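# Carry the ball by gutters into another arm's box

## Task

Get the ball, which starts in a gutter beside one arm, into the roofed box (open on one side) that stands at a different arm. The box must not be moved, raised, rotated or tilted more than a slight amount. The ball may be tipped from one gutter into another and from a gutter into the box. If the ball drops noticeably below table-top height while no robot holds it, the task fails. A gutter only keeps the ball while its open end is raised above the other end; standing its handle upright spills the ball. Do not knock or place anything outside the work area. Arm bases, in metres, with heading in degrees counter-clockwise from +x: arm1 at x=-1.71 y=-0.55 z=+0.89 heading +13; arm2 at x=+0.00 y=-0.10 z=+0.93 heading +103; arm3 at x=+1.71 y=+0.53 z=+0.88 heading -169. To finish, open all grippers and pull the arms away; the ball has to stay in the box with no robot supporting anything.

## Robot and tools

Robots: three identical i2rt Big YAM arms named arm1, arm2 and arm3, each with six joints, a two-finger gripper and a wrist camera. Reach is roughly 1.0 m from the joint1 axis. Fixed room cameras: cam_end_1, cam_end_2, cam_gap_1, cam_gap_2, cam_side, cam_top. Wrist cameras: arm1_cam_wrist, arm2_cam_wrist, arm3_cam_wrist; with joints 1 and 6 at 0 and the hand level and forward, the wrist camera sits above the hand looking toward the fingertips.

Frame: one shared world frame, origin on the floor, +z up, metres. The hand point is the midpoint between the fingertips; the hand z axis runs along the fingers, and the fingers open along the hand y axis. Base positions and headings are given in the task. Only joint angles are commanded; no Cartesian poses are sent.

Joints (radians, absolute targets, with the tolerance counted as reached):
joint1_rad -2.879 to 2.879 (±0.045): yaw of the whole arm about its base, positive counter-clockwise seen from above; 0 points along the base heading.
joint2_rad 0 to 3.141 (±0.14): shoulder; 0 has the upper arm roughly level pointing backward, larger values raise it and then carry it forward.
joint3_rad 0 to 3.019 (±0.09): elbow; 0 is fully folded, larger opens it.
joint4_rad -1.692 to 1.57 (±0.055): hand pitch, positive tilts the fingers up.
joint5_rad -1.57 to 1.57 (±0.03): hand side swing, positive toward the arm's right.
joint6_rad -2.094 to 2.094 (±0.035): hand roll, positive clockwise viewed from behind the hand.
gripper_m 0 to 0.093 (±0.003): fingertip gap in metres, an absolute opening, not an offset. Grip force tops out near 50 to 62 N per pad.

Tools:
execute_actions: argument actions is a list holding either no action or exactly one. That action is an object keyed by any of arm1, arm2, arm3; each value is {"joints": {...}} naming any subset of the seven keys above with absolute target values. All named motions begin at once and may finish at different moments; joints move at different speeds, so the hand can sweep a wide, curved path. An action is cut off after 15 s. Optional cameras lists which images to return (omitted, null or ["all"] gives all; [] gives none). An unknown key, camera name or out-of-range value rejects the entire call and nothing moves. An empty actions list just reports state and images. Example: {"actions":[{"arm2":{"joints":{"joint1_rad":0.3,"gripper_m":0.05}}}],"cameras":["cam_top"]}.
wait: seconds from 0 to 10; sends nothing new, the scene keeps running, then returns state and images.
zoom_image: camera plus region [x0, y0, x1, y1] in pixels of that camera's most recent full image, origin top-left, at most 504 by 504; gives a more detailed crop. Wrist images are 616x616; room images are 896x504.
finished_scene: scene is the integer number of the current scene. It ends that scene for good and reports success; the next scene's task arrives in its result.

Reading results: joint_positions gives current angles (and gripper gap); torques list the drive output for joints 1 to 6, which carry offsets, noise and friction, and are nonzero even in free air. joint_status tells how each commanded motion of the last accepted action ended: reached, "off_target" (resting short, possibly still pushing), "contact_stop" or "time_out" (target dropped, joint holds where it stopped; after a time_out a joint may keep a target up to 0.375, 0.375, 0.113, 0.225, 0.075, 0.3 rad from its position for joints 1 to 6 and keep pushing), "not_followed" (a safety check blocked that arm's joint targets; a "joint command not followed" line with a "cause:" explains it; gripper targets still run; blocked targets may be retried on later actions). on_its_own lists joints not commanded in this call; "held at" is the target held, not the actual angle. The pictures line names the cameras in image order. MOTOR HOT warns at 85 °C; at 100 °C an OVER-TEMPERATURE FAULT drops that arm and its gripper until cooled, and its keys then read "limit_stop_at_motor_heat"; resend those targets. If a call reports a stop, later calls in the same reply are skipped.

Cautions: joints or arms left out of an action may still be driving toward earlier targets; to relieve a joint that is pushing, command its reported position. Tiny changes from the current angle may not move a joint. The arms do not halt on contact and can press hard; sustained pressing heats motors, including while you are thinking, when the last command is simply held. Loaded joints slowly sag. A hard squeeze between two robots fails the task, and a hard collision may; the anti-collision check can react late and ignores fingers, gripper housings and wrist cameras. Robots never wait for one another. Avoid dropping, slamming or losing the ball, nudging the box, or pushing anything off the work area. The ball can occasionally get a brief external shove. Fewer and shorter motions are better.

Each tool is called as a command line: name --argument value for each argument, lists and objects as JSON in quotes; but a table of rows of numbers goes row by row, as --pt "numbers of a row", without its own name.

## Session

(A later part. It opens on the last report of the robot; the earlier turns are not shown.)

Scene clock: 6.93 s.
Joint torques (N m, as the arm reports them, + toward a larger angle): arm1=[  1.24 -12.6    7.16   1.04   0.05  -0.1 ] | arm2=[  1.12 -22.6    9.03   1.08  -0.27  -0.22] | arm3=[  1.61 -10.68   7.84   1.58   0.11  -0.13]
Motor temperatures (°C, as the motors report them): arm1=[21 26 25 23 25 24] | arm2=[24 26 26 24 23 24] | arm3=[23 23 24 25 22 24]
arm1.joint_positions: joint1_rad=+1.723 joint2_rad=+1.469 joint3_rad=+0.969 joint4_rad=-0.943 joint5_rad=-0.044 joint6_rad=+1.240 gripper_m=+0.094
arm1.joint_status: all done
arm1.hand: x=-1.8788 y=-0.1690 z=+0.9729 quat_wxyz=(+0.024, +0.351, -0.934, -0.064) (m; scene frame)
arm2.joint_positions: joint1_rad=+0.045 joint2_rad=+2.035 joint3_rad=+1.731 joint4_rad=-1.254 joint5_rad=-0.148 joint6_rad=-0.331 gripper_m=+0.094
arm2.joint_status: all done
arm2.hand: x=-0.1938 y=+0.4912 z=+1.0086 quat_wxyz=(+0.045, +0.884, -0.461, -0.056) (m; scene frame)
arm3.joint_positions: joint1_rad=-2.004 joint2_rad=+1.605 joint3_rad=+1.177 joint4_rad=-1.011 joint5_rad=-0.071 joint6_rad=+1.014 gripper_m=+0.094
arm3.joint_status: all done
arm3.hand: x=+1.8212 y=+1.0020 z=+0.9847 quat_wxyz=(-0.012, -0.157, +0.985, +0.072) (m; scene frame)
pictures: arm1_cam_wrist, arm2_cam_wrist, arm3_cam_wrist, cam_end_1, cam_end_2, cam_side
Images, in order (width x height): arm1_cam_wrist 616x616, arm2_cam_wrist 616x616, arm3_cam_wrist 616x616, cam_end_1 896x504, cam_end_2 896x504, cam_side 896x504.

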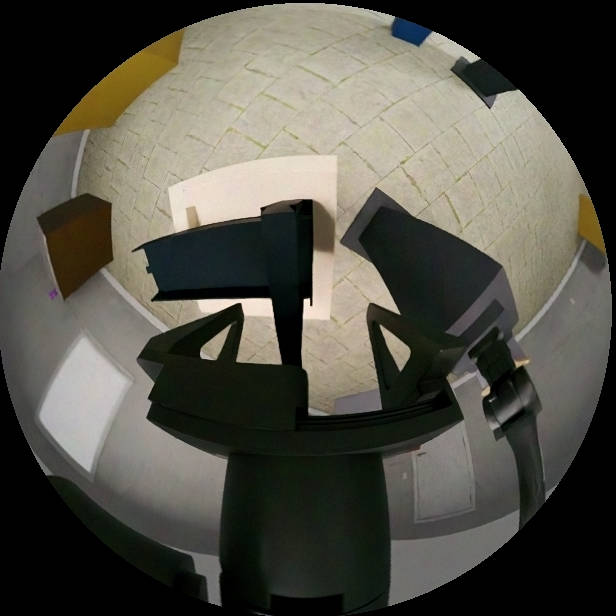

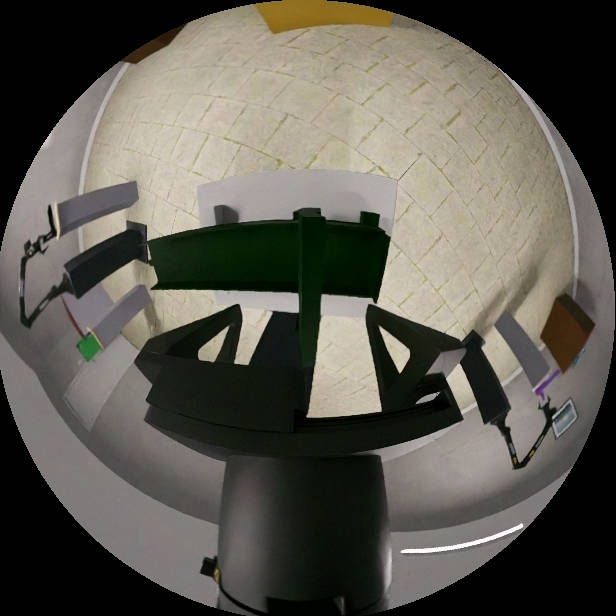

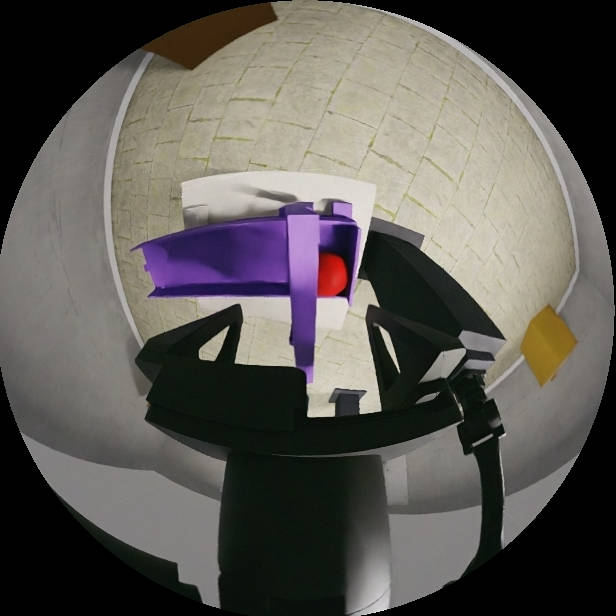

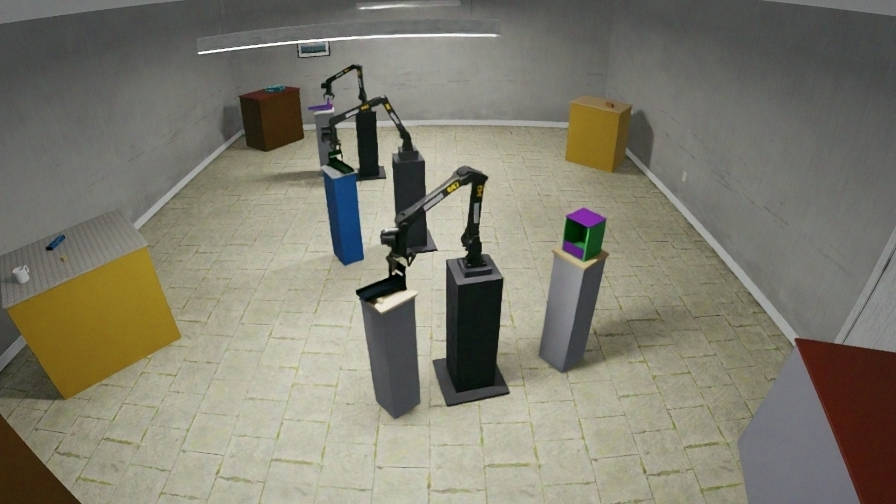

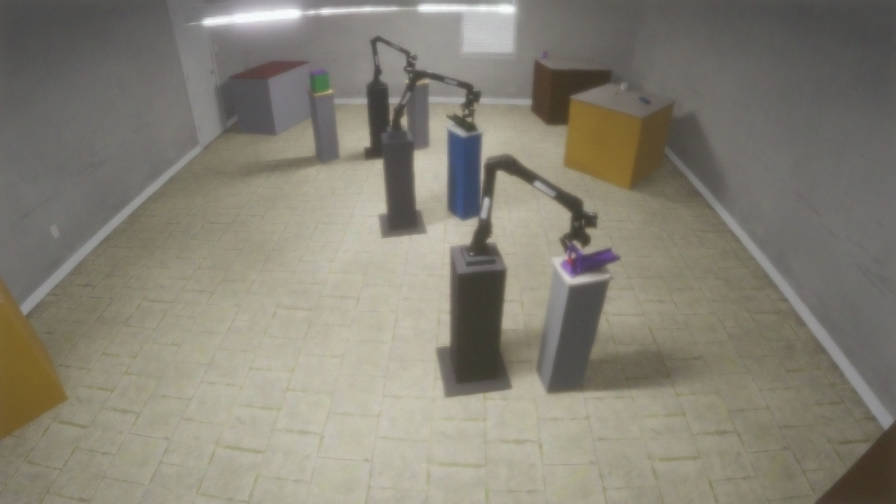

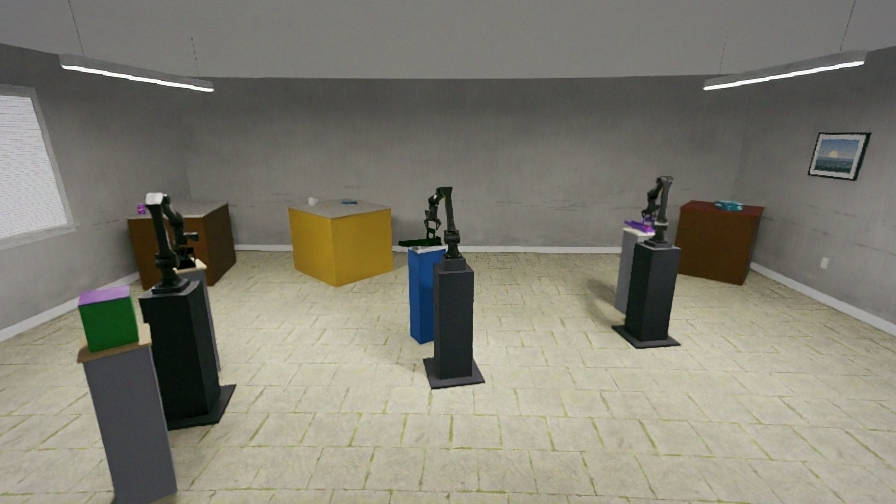

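execute_actions --actions '[{"arm1":{"joints":{"joint2_rad":1.505,"joint4_rad":-0.86,"joint6_rad":1.15}},"arm2":{"joints":{"joint2_rad":2.075}},"arm3":{"joints":{"joint2_rad":1.63,"joint4_rad":-0.97,"joint6_rad":0.97}}}]' --cameras '["arm1_cam_wrist","arm2_cam_wrist","arm3_cam_wrist"]'

Scene clock: 8.03 s.
Joint torques (N m, as the arm reports them, + toward a larger angle): arm1=[  1.41 -11.21   7.14   1.14   0.06  -0.15] | arm2=[  0.52 -21.83   8.79   1.01  -0.15  -0.17] | arm3=[ 1.6  -9.76  7.72  1.59  0.11 -0.13]
Motor temperatures (°C, as the motors report them): arm1=[21 26 25 23 25 24] | arm2=[24 26 26 24 23 24] | arm3=[23 23 24 25 22 24]
arm1.joint_positions: joint1_rad=+1.723 joint2_rad=+1.489 joint3_rad=+0.969 joint4_rad=-0.873 joint5_rad=-0.044 joint6_rad=+1.160 gripper_m=+0.094
arm1.joint_status: all done
arm1.hand: x=-1.8848 y=-0.1541 z=+0.9675 quat_wxyz=(+0.021, +0.388, -0.917, -0.089) (m; scene frame)
arm2.joint_positions: joint1_rad=+0.045 joint2_rad=+2.066 joint3_rad=+1.731 joint4_rad=-1.254 joint5_rad=-0.148 joint6_rad=-0.331 gripper_m=+0.094
arm2.joint_status: all done
arm2.hand: x=-0.1933 y=+0.4894 z=+0.9897 quat_wxyz=(+0.057, +0.884, -0.462, -0.046) (m; scene frame)
arm3.joint_positions: joint1_rad=-2.004 joint2_rad=+1.629 joint3_rad=+1.177 joint4_rad=-0.980 joint5_rad=-0.071 joint6_rad=+0.985 gripper_m=+0.094
arm3.joint_status: all done
arm3.hand: x=+1.8227 y=+1.0083 z=+0.9743 quat_wxyz=(-0.010, -0.172, +0.982, +0.075) (m; scene frame)
pictures: arm1_cam_wrist, arm2_cam_wrist, arm3_cam_wrist
Images, in order (width x height): arm1_cam_wrist 616x616, arm2_cam_wrist 616x616, arm3_cam_wrist 616x616.

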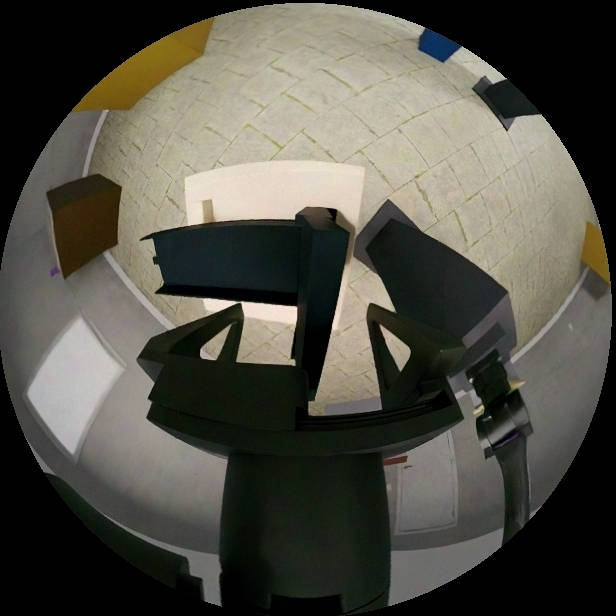

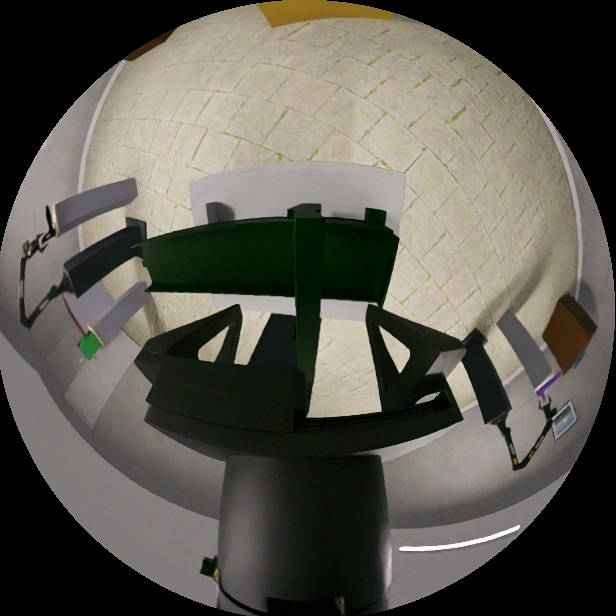

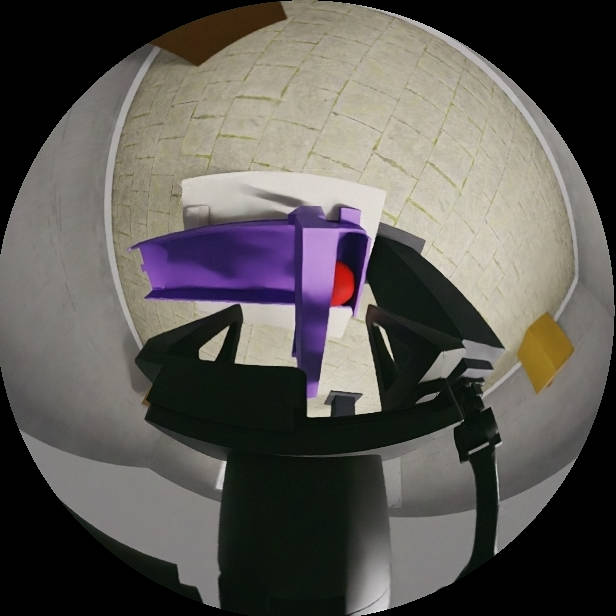

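execute_actions --actions '[{"arm1":{"joints":{"joint4_rad":-0.91,"joint6_rad":1.19,"gripper_m":0.04}},"arm2":{"joints":{"joint2_rad":2.095,"gripper_m":0.04}},"arm3":{"joints":{"joint4_rad":-1.015,"gripper_m":0.04}}}]' --cameras '[]'

execute_actions --actions '[{"arm1":{"joints":{"gripper_m":0}},"arm2":{"joints":{"gripper_m":0}},"arm3":{"joints":{"gripper_m":0}}}]' --cameras '["arm1_cam_wrist","arm2_cam_wrist","arm3_cam_wrist","cam_end_2"]'

Scene clock: 8.90 s.
Joint torques (N m, as the arm reports them, + toward a larger angle): arm1=[  1.31 -11.11   7.13   0.15   0.05   0.11] | arm2=[  0.22 -21.96   8.82   0.99  -0.19  -0.18] | arm3=[ 1.69 -9.63  7.74  0.78  0.11 -0.12]
Motor temperatures (°C, as the motors report them): arm1=[21 26 25 23 25 24] | arm2=[24 26 26 24 23 24] | arm3=[23 23 24 25 22 24]
arm1.joint_positions: joint1_rad=+1.723 joint2_rad=+1.489 joint3_rad=+0.969 joint4_rad=-0.899 joint5_rad=-0.044 joint6_rad=+1.179 gripper_m=+0.040
arm1.joint_status: all done
arm1.hand: x=-1.8824 y=-0.1599 z=+0.9665 quat_wxyz=(+0.022, +0.379, -0.922, -0.076) (m; scene frame)
arm2.joint_positions: joint1_rad=+0.045 joint2_rad=+2.082 joint3_rad=+1.731 joint4_rad=-1.254 joint5_rad=-0.148 joint6_rad=-0.332 gripper_m=+0.040
arm2.joint_status: all done
arm2.hand: x=-0.1929 y=+0.4883 z=+0.9804 quat_wxyz=(+0.063, +0.884, -0.462, -0.040) (m; scene frame)
arm3.joint_positions: joint1_rad=-2.004 joint2_rad=+1.629 joint3_rad=+1.177 joint4_rad=-1.008 joint5_rad=-0.071 joint6_rad=+0.984 gripper_m=+0.040
arm3.joint_status: all done
arm3.hand: x=+1.8211 y=+1.0018 z=+0.9735 quat_wxyz=(-0.016, -0.171, +0.983, +0.062) (m; scene frame)
pictures: none
No camera images: the call's "cameras" was empty. Leave "cameras" out to get every camera's image.

Scene clock: 9.53 s.
Joint torques (N m, as the arm reports them, + toward a larger angle): arm1=[ 1.37 -9.72  7.13  0.09  0.32  0.06] | arm2=[  0.93 -21.86   8.77   0.88   0.37  -0.18] | arm3=[ 1.64 -8.5   7.62  0.69  0.42 -0.08]
Motor temperatures (°C, as the motors report them): arm1=[21 26 25 23 25 24] | arm2=[24 27 26 24 23 24] | arm3=[23 23 24 25 22 24]
arm1.joint_positions: joint1_rad=+1.723 joint2_rad=+1.473 joint3_rad=+0.970 joint4_rad=-0.896 joint5_rad=-0.052 joint6_rad=+1.184 gripper_m=+0.011
arm1.joint_status: gripper_m off_target (ended at +0.011, target +0.000)
arm1.hand: x=-1.8847 y=-0.1588 z=+0.9733 quat_wxyz=(+0.026, +0.378, -0.921, -0.086) (m; scene frame)
arm2.joint_positions: joint1_rad=+0.044 joint2_rad=+2.079 joint3_rad=+1.731 joint4_rad=-1.254 joint5_rad=-0.162 joint6_rad=-0.337 gripper_m=+0.012
arm2.joint_status: gripper_m off_target (ended at +0.012, target +0.000)
arm2.hand: x=-0.1949 y=+0.4880 z=+0.9823 quat_wxyz=(+0.066, +0.884, -0.460, -0.047) (m; scene frame)
arm3.joint_positions: joint1_rad=-2.003 joint2_rad=+1.614 joint3_rad=+1.180 joint4_rad=-1.004 joint5_rad=-0.079 joint6_rad=+0.980 gripper_m=+0.011
arm3.joint_status: gripper_m off_target (ended at +0.011, target +0.000)
arm3.hand: x=+1.8199 y=+1.0049 z=+0.9821 quat_wxyz=(-0.015, -0.175, +0.982, +0.074) (m; scene frame)
pictures: arm1_cam_wrist, arm2_cam_wrist, arm3_cam_wrist, cam_end_2
Images, in order (width x height): arm1_cam_wrist 616x616, arm2_cam_wrist 616x616, arm3_cam_wrist 616x616, cam_end_2 896x504.

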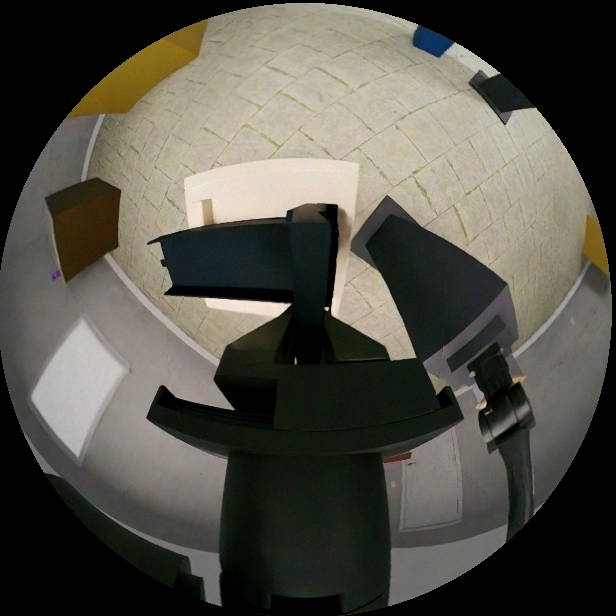

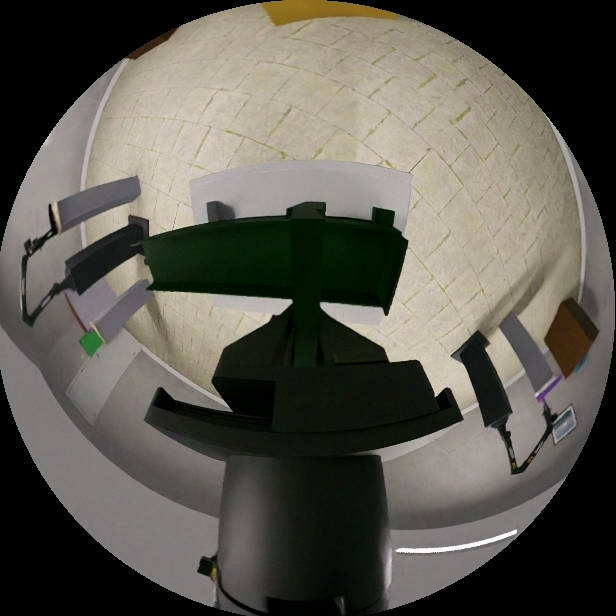

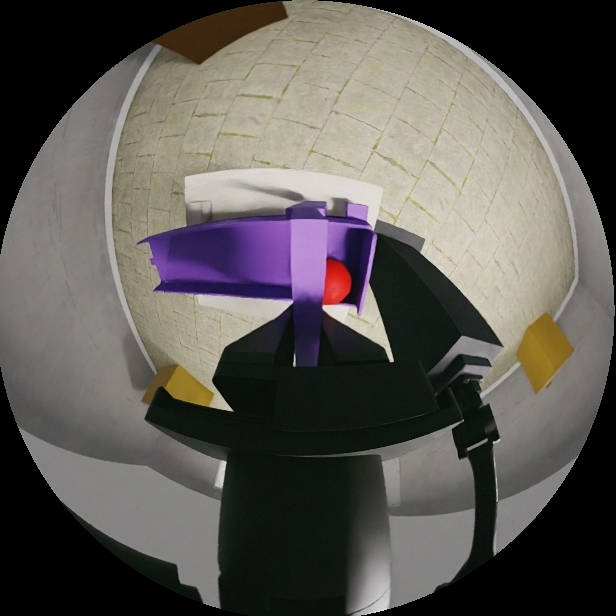

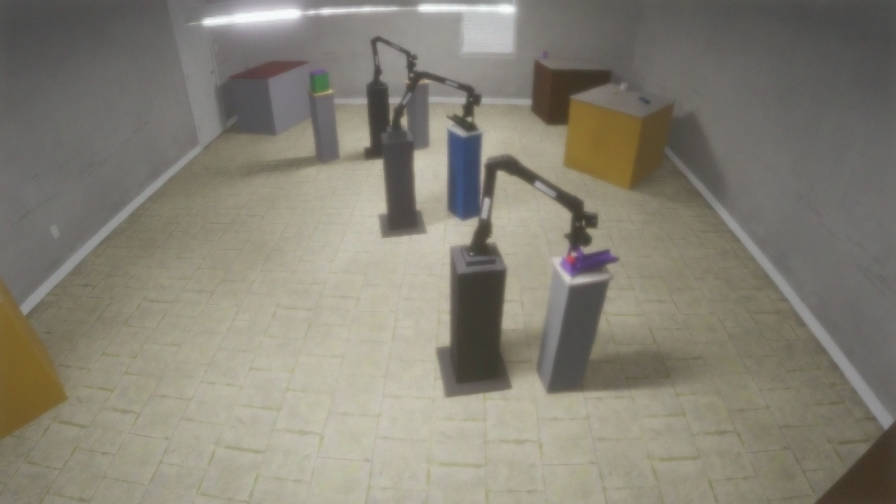

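execute_actions --actions '[{"arm1":{"joints":{"joint2_rad":1.25}},"arm2":{"joints":{"joint2_rad":1.9}},"arm3":{"joints":{"joint2_rad":1.4}}}]' --cameras '["arm3_cam_wrist"]'

execute_actions --actions '[{"arm1":{"joints":{"joint3_rad":1.15,"joint5_rad":0,"joint6_rad":1.58}},"arm2":{"joints":{"joint2_rad":1.75,"joint5_rad":0,"joint6_rad":1.585}},"arm3":{"joints":{"joint3_rad":1.35,"joint5_rad":0,"joint6_rad":1.585}}}]' --cameras '["arm1_cam_wrist","arm2_cam_wrist","arm3_cam_wrist","cam_end_1","cam_end_2"]'

Scene clock: 10.97 s.
Joint torques (N m, as the arm reports them, + toward a larger angle): arm1=[ 1.41 -9.66  9.04  0.85  0.18  0.05] | arm2=[  1.2  -21.9   10.89   1.37  -0.24  -0.16] | arm3=[ 1.43 -8.63  9.76  1.49  0.15 -0.09]
Motor temperatures (°C, as the motors report them): arm1=[21 26 26 23 25 24] | arm2=[24 27 27 24 23 24] | arm3=[23 23 25 25 22 24]
arm1.joint_positions: joint1_rad=+1.723 joint2_rad=+1.245 joint3_rad=+0.960 joint4_rad=-0.905 joint5_rad=-0.048 joint6_rad=+1.184 gripper_m=+0.011
arm1.joint_status: all done
arm1.hand: x=-1.8817 y=-0.1644 z=+1.0610 quat_wxyz=(+0.024, +0.375, -0.907, -0.189) (m; scene frame)
arm2.joint_positions: joint1_rad=+0.045 joint2_rad=+1.909 joint3_rad=+1.717 joint4_rad=-1.252 joint5_rad=-0.147 joint6_rad=-0.337 gripper_m=+0.011
arm2.joint_status: all done
arm2.hand: x=-0.1931 y=+0.4890 z=+1.0784 quat_wxyz=(+0.004, +0.886, -0.454, -0.095) (m; scene frame)
arm3.joint_positions: joint1_rad=-2.003 joint2_rad=+1.413 joint3_rad=+1.162 joint4_rad=-1.016 joint5_rad=-0.072 joint6_rad=+0.980 gripper_m=+0.011
arm3.joint_status: all done
arm3.hand: x=+1.8190 y=+0.9933 z=+1.0660 quat_wxyz=(+0.023, -0.175, +0.973, +0.150) (m; scene frame)
pictures: arm3_cam_wrist
Images, in order (width x height): arm3_cam_wrist 616x616.

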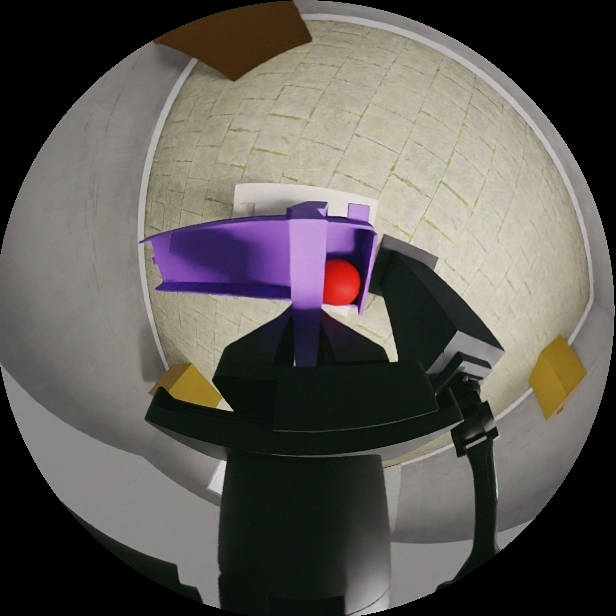

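Scene clock: 13.30 s.
Joint torques (N m, as the arm reports them, + toward a larger angle): arm1=[  1.44 -10.77  13.38   1.22   0.22   0.06] | arm2=[  0.18 -20.38  11.18   1.3    0.1    0.02] | arm3=[ 1.54 -9.69 12.1   1.88  0.25  0.12]
Motor temperatures (°C, as the motors report them): arm1=[21 26 26 23 25 24] | arm2=[24 27 27 24 23 24] | arm3=[23 23 26 26 22 24]
arm1.joint_positions: joint1_rad=+1.723 joint2_rad=+1.253 joint3_rad=+1.104 joint4_rad=-0.911 joint5_rad=-0.003 joint6_rad=+1.570 gripper_m=+0.011
arm1.joint_status: all done
arm1.hand: x=-1.8907 y=-0.1217 z=+1.1258 quat_wxyz=(+0.050, +0.186, -0.949, -0.248) (m; scene frame)
arm2.joint_positions: joint1_rad=+0.045 joint2_rad=+1.758 joint3_rad=+1.717 joint4_rad=-1.252 joint5_rad=+0.000 joint6_rad=+1.572 gripper_m=+0.011
arm2.joint_status: all done
arm2.hand: x=-0.1667 y=+0.4870 z=+1.1661 quat_wxyz=(+0.018, +0.136, -0.981, -0.137) (m; scene frame)
arm3.joint_positions: joint1_rad=-2.003 joint2_rad=+1.416 joint3_rad=+1.299 joint4_rad=-1.022 joint5_rad=-0.003 joint6_rad=+1.572 gripper_m=+0.011
arm3.joint_status: all done
arm3.hand: x=+1.8408 y=+1.0299 z=+1.1270 quat_wxyz=(+0.020, +0.120, +0.970, +0.209) (m; scene frame)
pictures: arm1_cam_wrist, arm2_cam_wrist, arm3_cam_wrist, cam_end_1, cam_end_2
Images, in order (width x height): arm1_cam_wrist 616x616, arm2_cam_wrist 616x616, arm3_cam_wrist 616x616, cam_end_1 896x504, cam_end_2 896x504.

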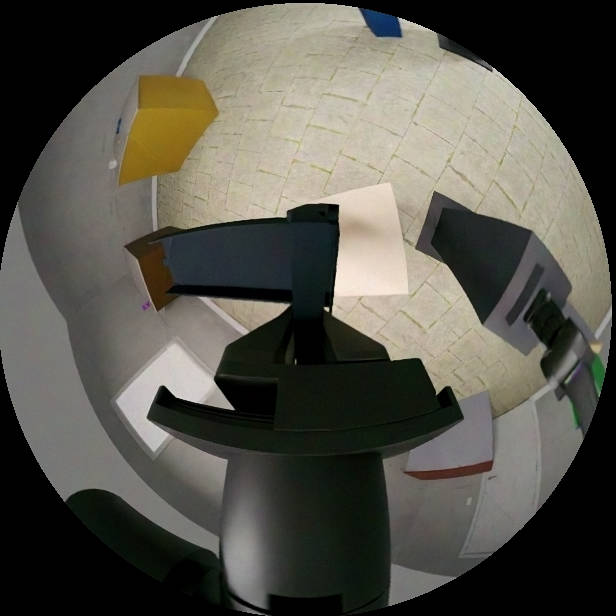

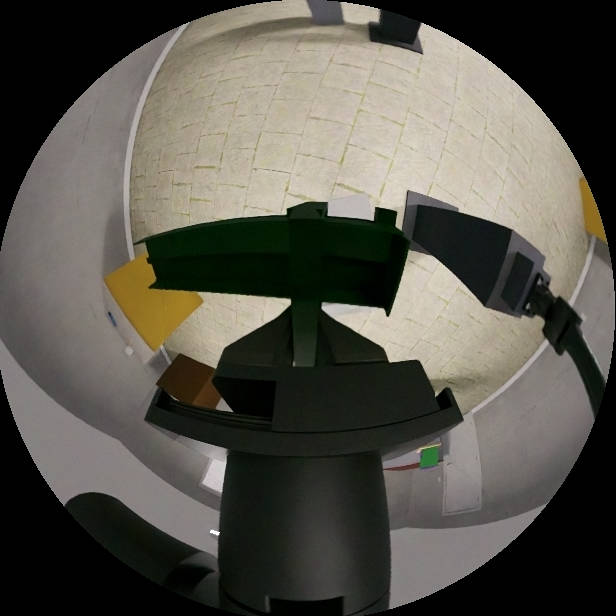

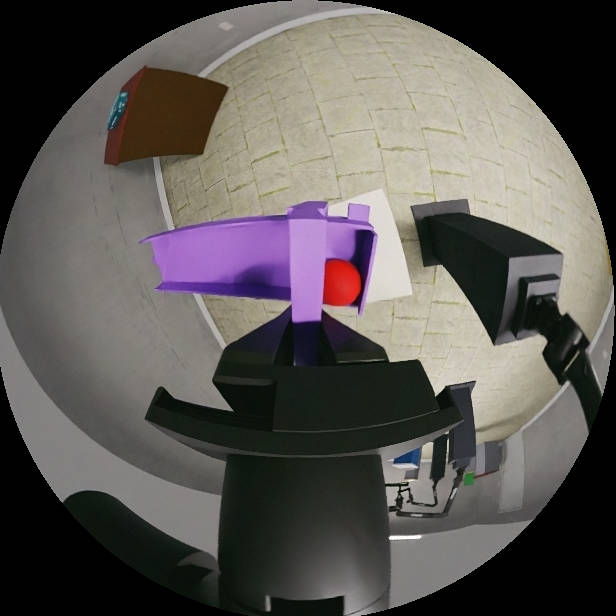

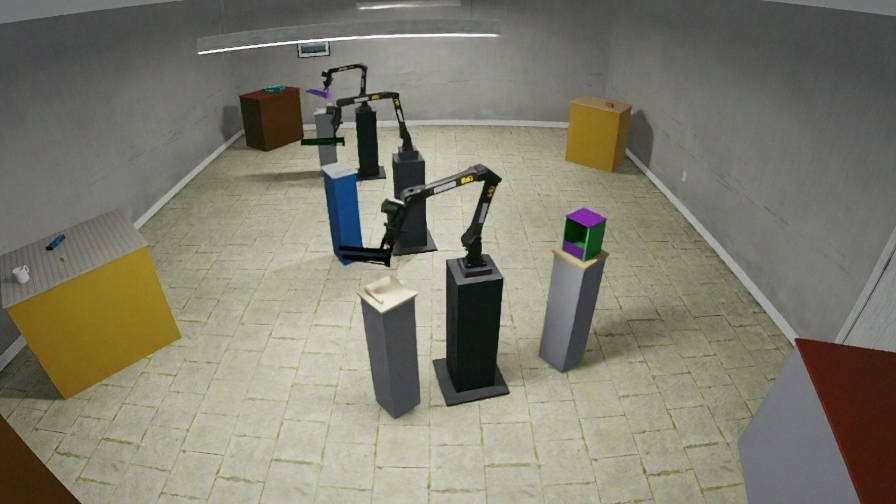

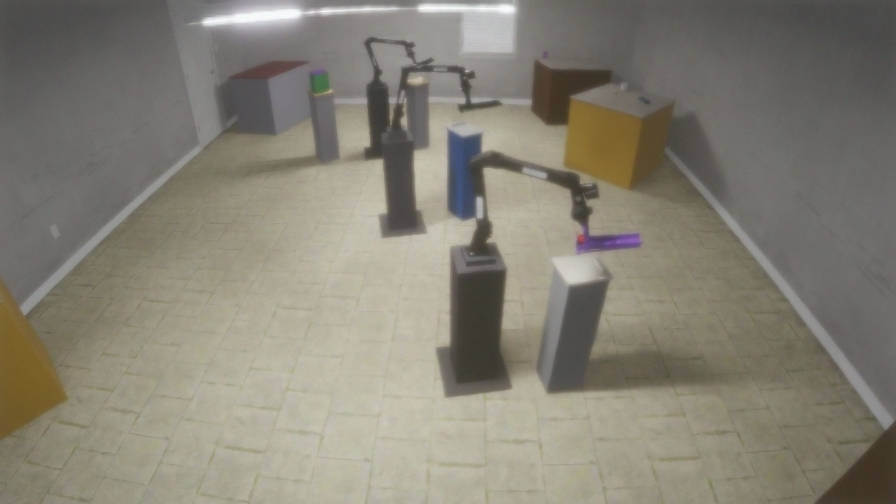

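execute_actions --actions '[{"arm1":{"joints":{"joint1_rad":0.02}},"arm2":{"joints":{"joint1_rad":-1.45}},"arm3":{"joints":{"joint1_rad":-1.0,"joint4_rad":-0.75}}}]' --cameras '["arm3_cam_wrist"]'

execute_actions --actions '[{"arm1":{"joints":{"joint2_rad":1.9,"joint3_rad":1.5,"joint4_rad":-0.72}},"arm2":{"joints":{"joint2_rad":1.965,"joint3_rad":1.51,"joint4_rad":-0.66}},"arm3":{"joints":{"joint1_rad":0.16}}}]' --cameras '["arm3_cam_wrist","cam_gap_2","cam_side","cam_gap_1"]'

Scene clock: 15.43 s.
Joint torques (N m, as the arm reports them, + toward a larger angle): arm1=[  0.64 -10.75  13.35   1.19   0.04   0.04] | arm2=[ -0.09 -22.37  11.13   0.86   0.07   0.12] | arm3=[  0.54 -10.02  12.34   2.75   0.25   0.07]
Motor temperatures (°C, as the motors report them): arm1=[21 26 27 23 25 24] | arm2=[24 27 27 24 23 24] | arm3=[23 24 27 26 22 24]
arm1.joint_positions: joint1_rad=+0.019 joint2_rad=+1.253 joint3_rad=+1.104 joint4_rad=-0.911 joint5_rad=+0.002 joint6_rad=+1.572 gripper_m=+0.011
arm1.joint_status: all done
arm1.hand: x=-1.2637 y=-0.4371 z=+1.1258 quat_wxyz=(-0.156, -0.593, -0.764, -0.199) (m; scene frame)
arm2.joint_positions: joint1_rad=-1.456 joint2_rad=+1.773 joint3_rad=+1.717 joint4_rad=-1.244 joint5_rad=+0.001 joint6_rad=+1.574 gripper_m=+0.011
arm2.joint_status: all done
arm2.hand: x=+0.5742 y=+0.1096 z=+1.1605 quat_wxyz=(-0.079, -0.570, -0.810, -0.111) (m; scene frame)
arm3.joint_positions: joint1_rad=-0.997 joint2_rad=+1.419 joint3_rad=+1.299 joint4_rad=-0.769 joint5_rad=-0.003 joint6_rad=+1.575 gripper_m=+0.011
arm3.joint_status: all done
arm3.hand: x=+1.3264 y=+0.9414 z=+1.1637 quat_wxyz=(-0.132, -0.348, +0.876, +0.308) (m; scene frame)
pictures: arm3_cam_wrist
Images, in order (width x height): arm3_cam_wrist 616x616.

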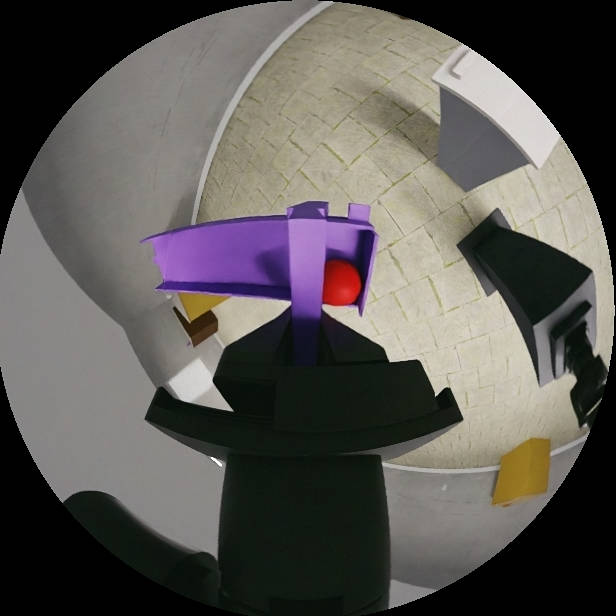

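Scene clock: 17.07 s.
Joint torques (N m, as the arm reports them, + toward a larger angle): arm1=[  0.78 -20.24  11.45   1.2    0.03   0.07] | arm2=[  0.69 -24.94  11.97   2.22   0.06   0.03] | arm3=[  0.29 -10.36  12.31   2.78   0.26   0.07]
Motor temperatures (°C, as the motors report them): arm1=[21 27 27 23 25 24] | arm2=[24 28 28 24 23 24] | arm3=[23 24 27 26 22 24]
arm1.joint_positions: joint1_rad=+0.019 joint2_rad=+1.911 joint3_rad=+1.464 joint4_rad=-0.726 joint5_rad=+0.002 joint6_rad=+1.573 gripper_m=+0.011
arm1.joint_status: all done
arm1.hand: x=-1.0836 y=-0.3905 z=+0.9587 quat_wxyz=(-0.122, -0.601, -0.774, -0.156) (m; scene frame)
arm2.joint_positions: joint1_rad=-1.456 joint2_rad=+2.001 joint3_rad=+1.472 joint4_rad=-0.688 joint5_rad=+0.000 joint6_rad=+1.574 gripper_m=+0.011
arm2.joint_status: all done
arm2.hand: x=+0.6174 y=+0.1250 z=+0.9544 quat_wxyz=(-0.103, -0.566, -0.805, -0.145) (m; scene frame)
arm3.joint_positions: joint1_rad=+0.162 joint2_rad=+1.421 joint3_rad=+1.299 joint4_rad=-0.769 joint5_rad=-0.003 joint6_rad=+1.576 gripper_m=+0.011
arm3.joint_status: all done
arm3.hand: x=+1.1860 y=+0.3375 z=+1.1684 quat_wxyz=(-0.280, -0.770, +0.541, +0.191) (m; scene frame)
pictures: arm3_cam_wrist, cam_gap_1, cam_gap_2, cam_side
Images, in order (width x height): arm3_cam_wrist 616x616, cam_gap_1 896x504, cam_gap_2 896x504, cam_side 896x504.

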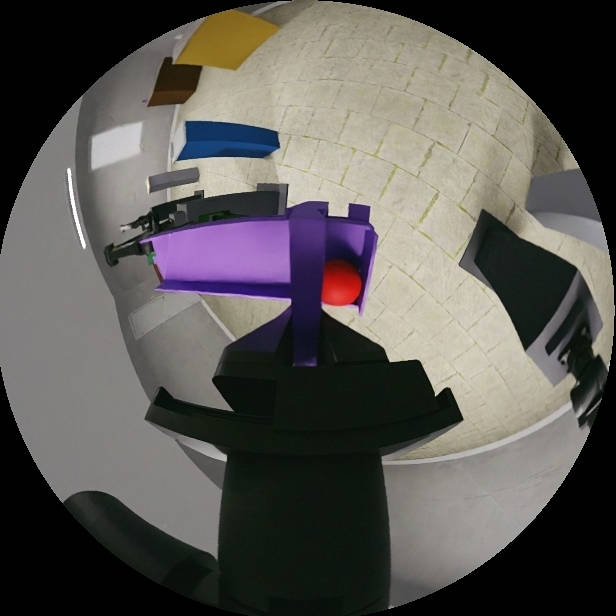

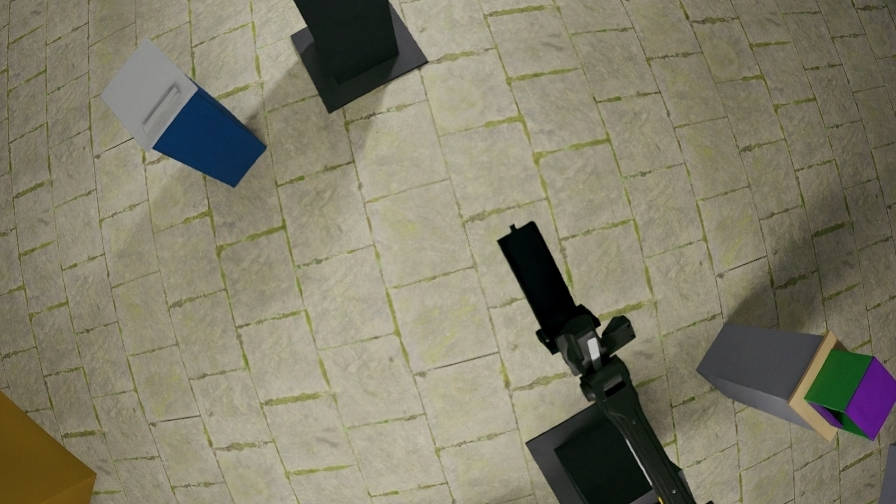

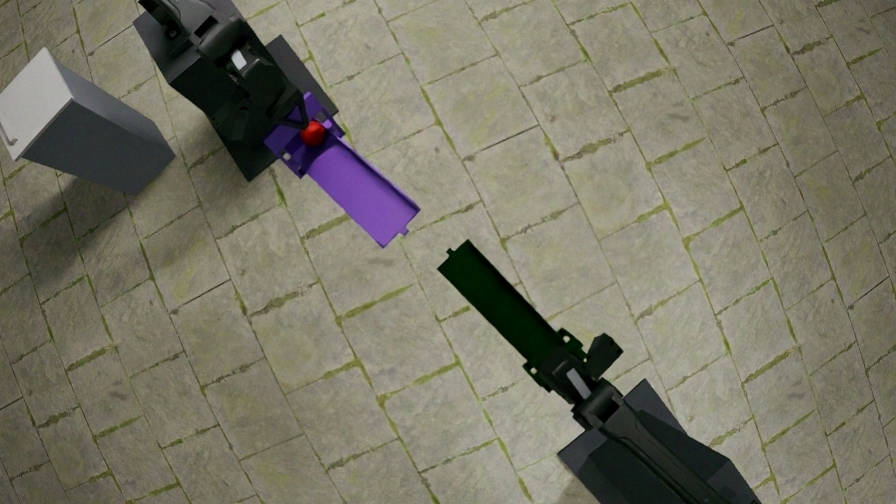

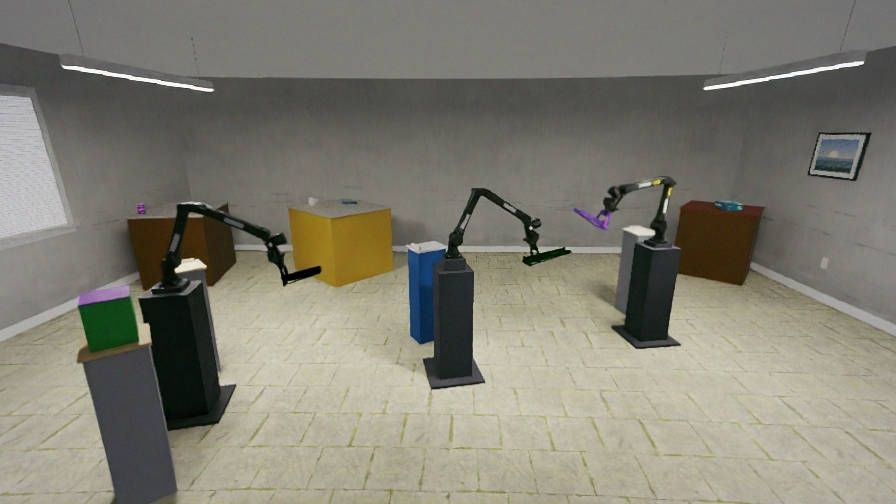

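execute_actions --actions '[{"arm3":{"joints":{"joint2_rad":1.89,"joint3_rad":2.03,"joint4_rad":-1.0}}}]' --cameras '[]'

execute_actions --actions '[{"arm1":{"joints":{"joint1_rad":0.035,"joint2_rad":2.03,"joint3_rad":1.7,"joint4_rad":-0.77}},"arm2":{"joints":{"joint2_rad":2.14,"joint3_rad":1.77,"joint4_rad":-0.73}},"arm3":{"joints":{"joint4_rad":-1.36}}}]' --cameras '["arm3_cam_wrist","arm2_cam_wrist","cam_gap_2","cam_side"]'

zoom_image --camera "cam_side" --region '[500,170,660,280]'

Scene clock: 19.07 s.
Joint torques (N m, as the arm reports them, + toward a larger angle): arm1=[  0.78 -20.42  11.46   1.2    0.03   0.04] | arm2=[  0.33 -24.94  11.94   2.03   0.1    0.04] | arm3=[  0.6  -16.71  13.54   2.18   0.26   0.07]
Motor temperatures (°C, as the motors report them): arm1=[21 27 28 23 25 24] | arm2=[24 28 28 24 23 24] | arm3=[23 24 28 26 22 24]
arm1.joint_positions: joint1_rad=+0.019 joint2_rad=+1.911 joint3_rad=+1.464 joint4_rad=-0.726 joint5_rad=+0.002 joint6_rad=+1.573 gripper_m=+0.011
arm1.joint_status: not commanded
arm1.hand: x=-1.0836 y=-0.3905 z=+0.9587 quat_wxyz=(-0.122, -0.601, -0.774, -0.156) (m; scene frame)
arm2.joint_positions: joint1_rad=-1.456 joint2_rad=+2.001 joint3_rad=+1.472 joint4_rad=-0.688 joint5_rad=+0.000 joint6_rad=+1.574 gripper_m=+0.011
arm2.joint_status: not commanded
arm2.hand: x=+0.6174 y=+0.1250 z=+0.9544 quat_wxyz=(-0.103, -0.566, -0.805, -0.145) (m; scene frame)
arm3.joint_positions: joint1_rad=+0.162 joint2_rad=+1.915 joint3_rad=+1.963 joint4_rad=-1.004 joint5_rad=-0.003 joint6_rad=+1.576 gripper_m=+0.011
arm3.joint_status: all done
arm3.hand: x=+1.0260 y=+0.2788 z=+1.1750 quat_wxyz=(-0.255, -0.778, +0.547, +0.173) (m; scene frame)
pictures: none
No camera images: the call's "cameras" was empty. Leave "cameras" out to get every camera's image.

Scene clock: 20.17 s.
Joint torques (N m, as the arm reports them, + toward a larger angle): arm1=[  1.53 -21.66  14.07   0.8    0.04   0.05] | arm2=[  0.25 -26.14  15.45   0.35   0.04   0.03] | arm3=[  0.54 -16.21  13.16   1.26   0.27   0.1 ]
Motor temperatures (°C, as the motors report them): arm1=[21 27 28 23 25 24] | arm2=[24 28 28 24 23 24] | arm3=[23 24 29 26 22 24]
arm1.joint_positions: joint1_rad=+0.023 joint2_rad=+2.032 joint3_rad=+1.636 joint4_rad=-0.766 joint5_rad=+0.002 joint6_rad=+1.573 gripper_m=+0.011
arm1.joint_status: all done
arm1.hand: x=-1.0365 y=-0.3755 z=+0.9518 quat_wxyz=(-0.125, -0.599, -0.775, -0.160) (m; scene frame)
arm2.joint_positions: joint1_rad=-1.456 joint2_rad=+2.162 joint3_rad=+1.692 joint4_rad=-0.720 joint5_rad=+0.000 joint6_rad=+1.574 gripper_m=+0.011
arm2.joint_status: all done
arm2.hand: x=+0.6782 y=+0.1469 z=+0.9369 quat_wxyz=(-0.110, -0.565, -0.803, -0.156) (m; scene frame)
arm3.joint_positions: joint1_rad=+0.162 joint2_rad=+1.915 joint3_rad=+1.963 joint4_rad=-1.358 joint5_rad=-0.003 joint6_rad=+1.576 gripper_m=+0.011
arm3.joint_status: all done
arm3.hand: x=+1.0992 y=+0.3055 z=+1.1374 quat_wxyz=(-0.114, -0.811, +0.569, +0.075) (m; scene frame)
pictures: arm2_cam_wrist, arm3_cam_wrist, cam_gap_2, cam_side
Images, in order (width x height): arm2_cam_wrist 616x616, arm3_cam_wrist 616x616, cam_gap_2 896x504, cam_side 896x504.

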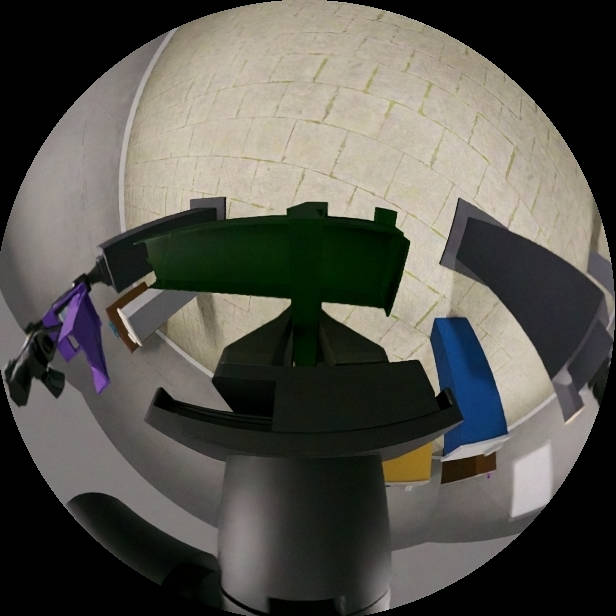

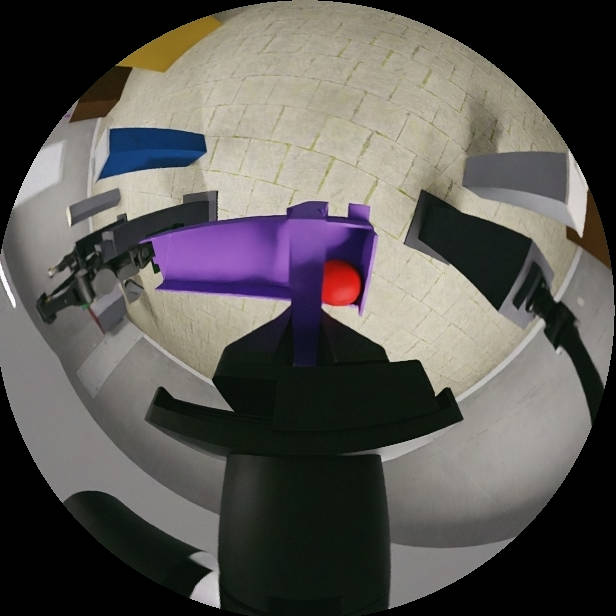

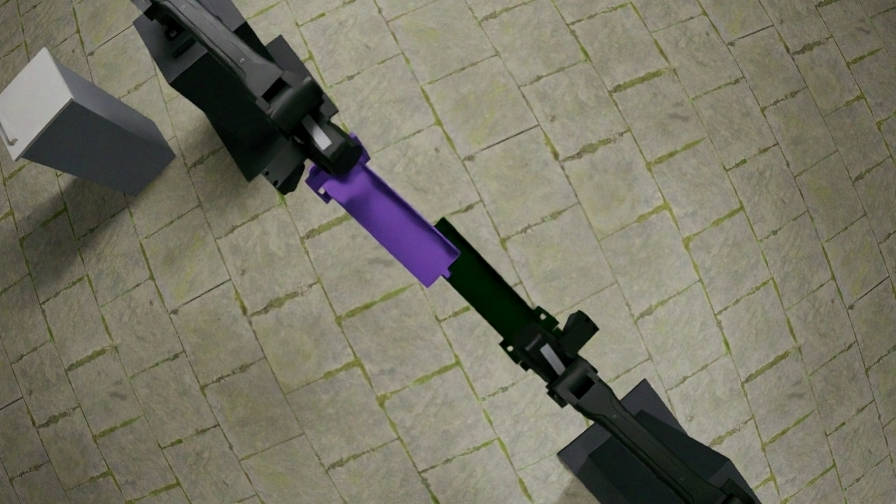

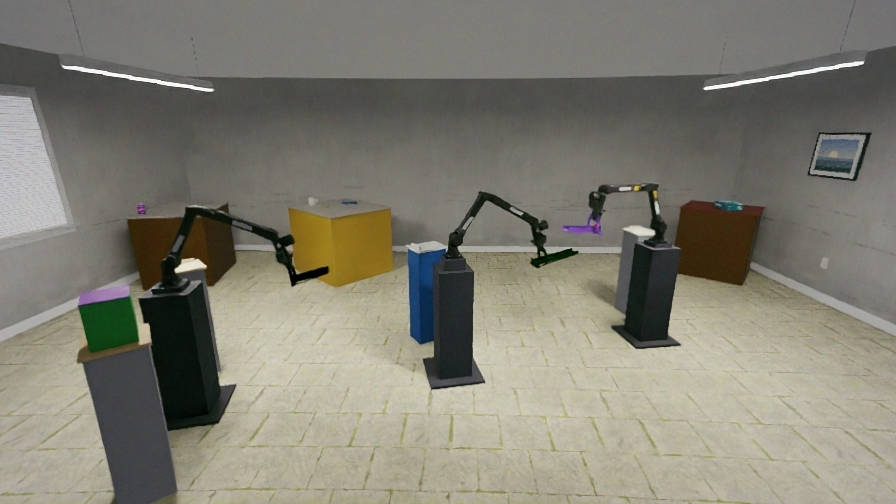

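Region (500, 170, 660, 280) of cam_side's 896x504 image, scaled by 3.150, with more detail than that image has; it fills the top 346 rows of this view, and the rest is white.

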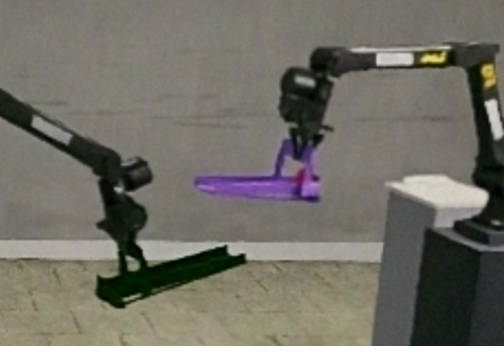

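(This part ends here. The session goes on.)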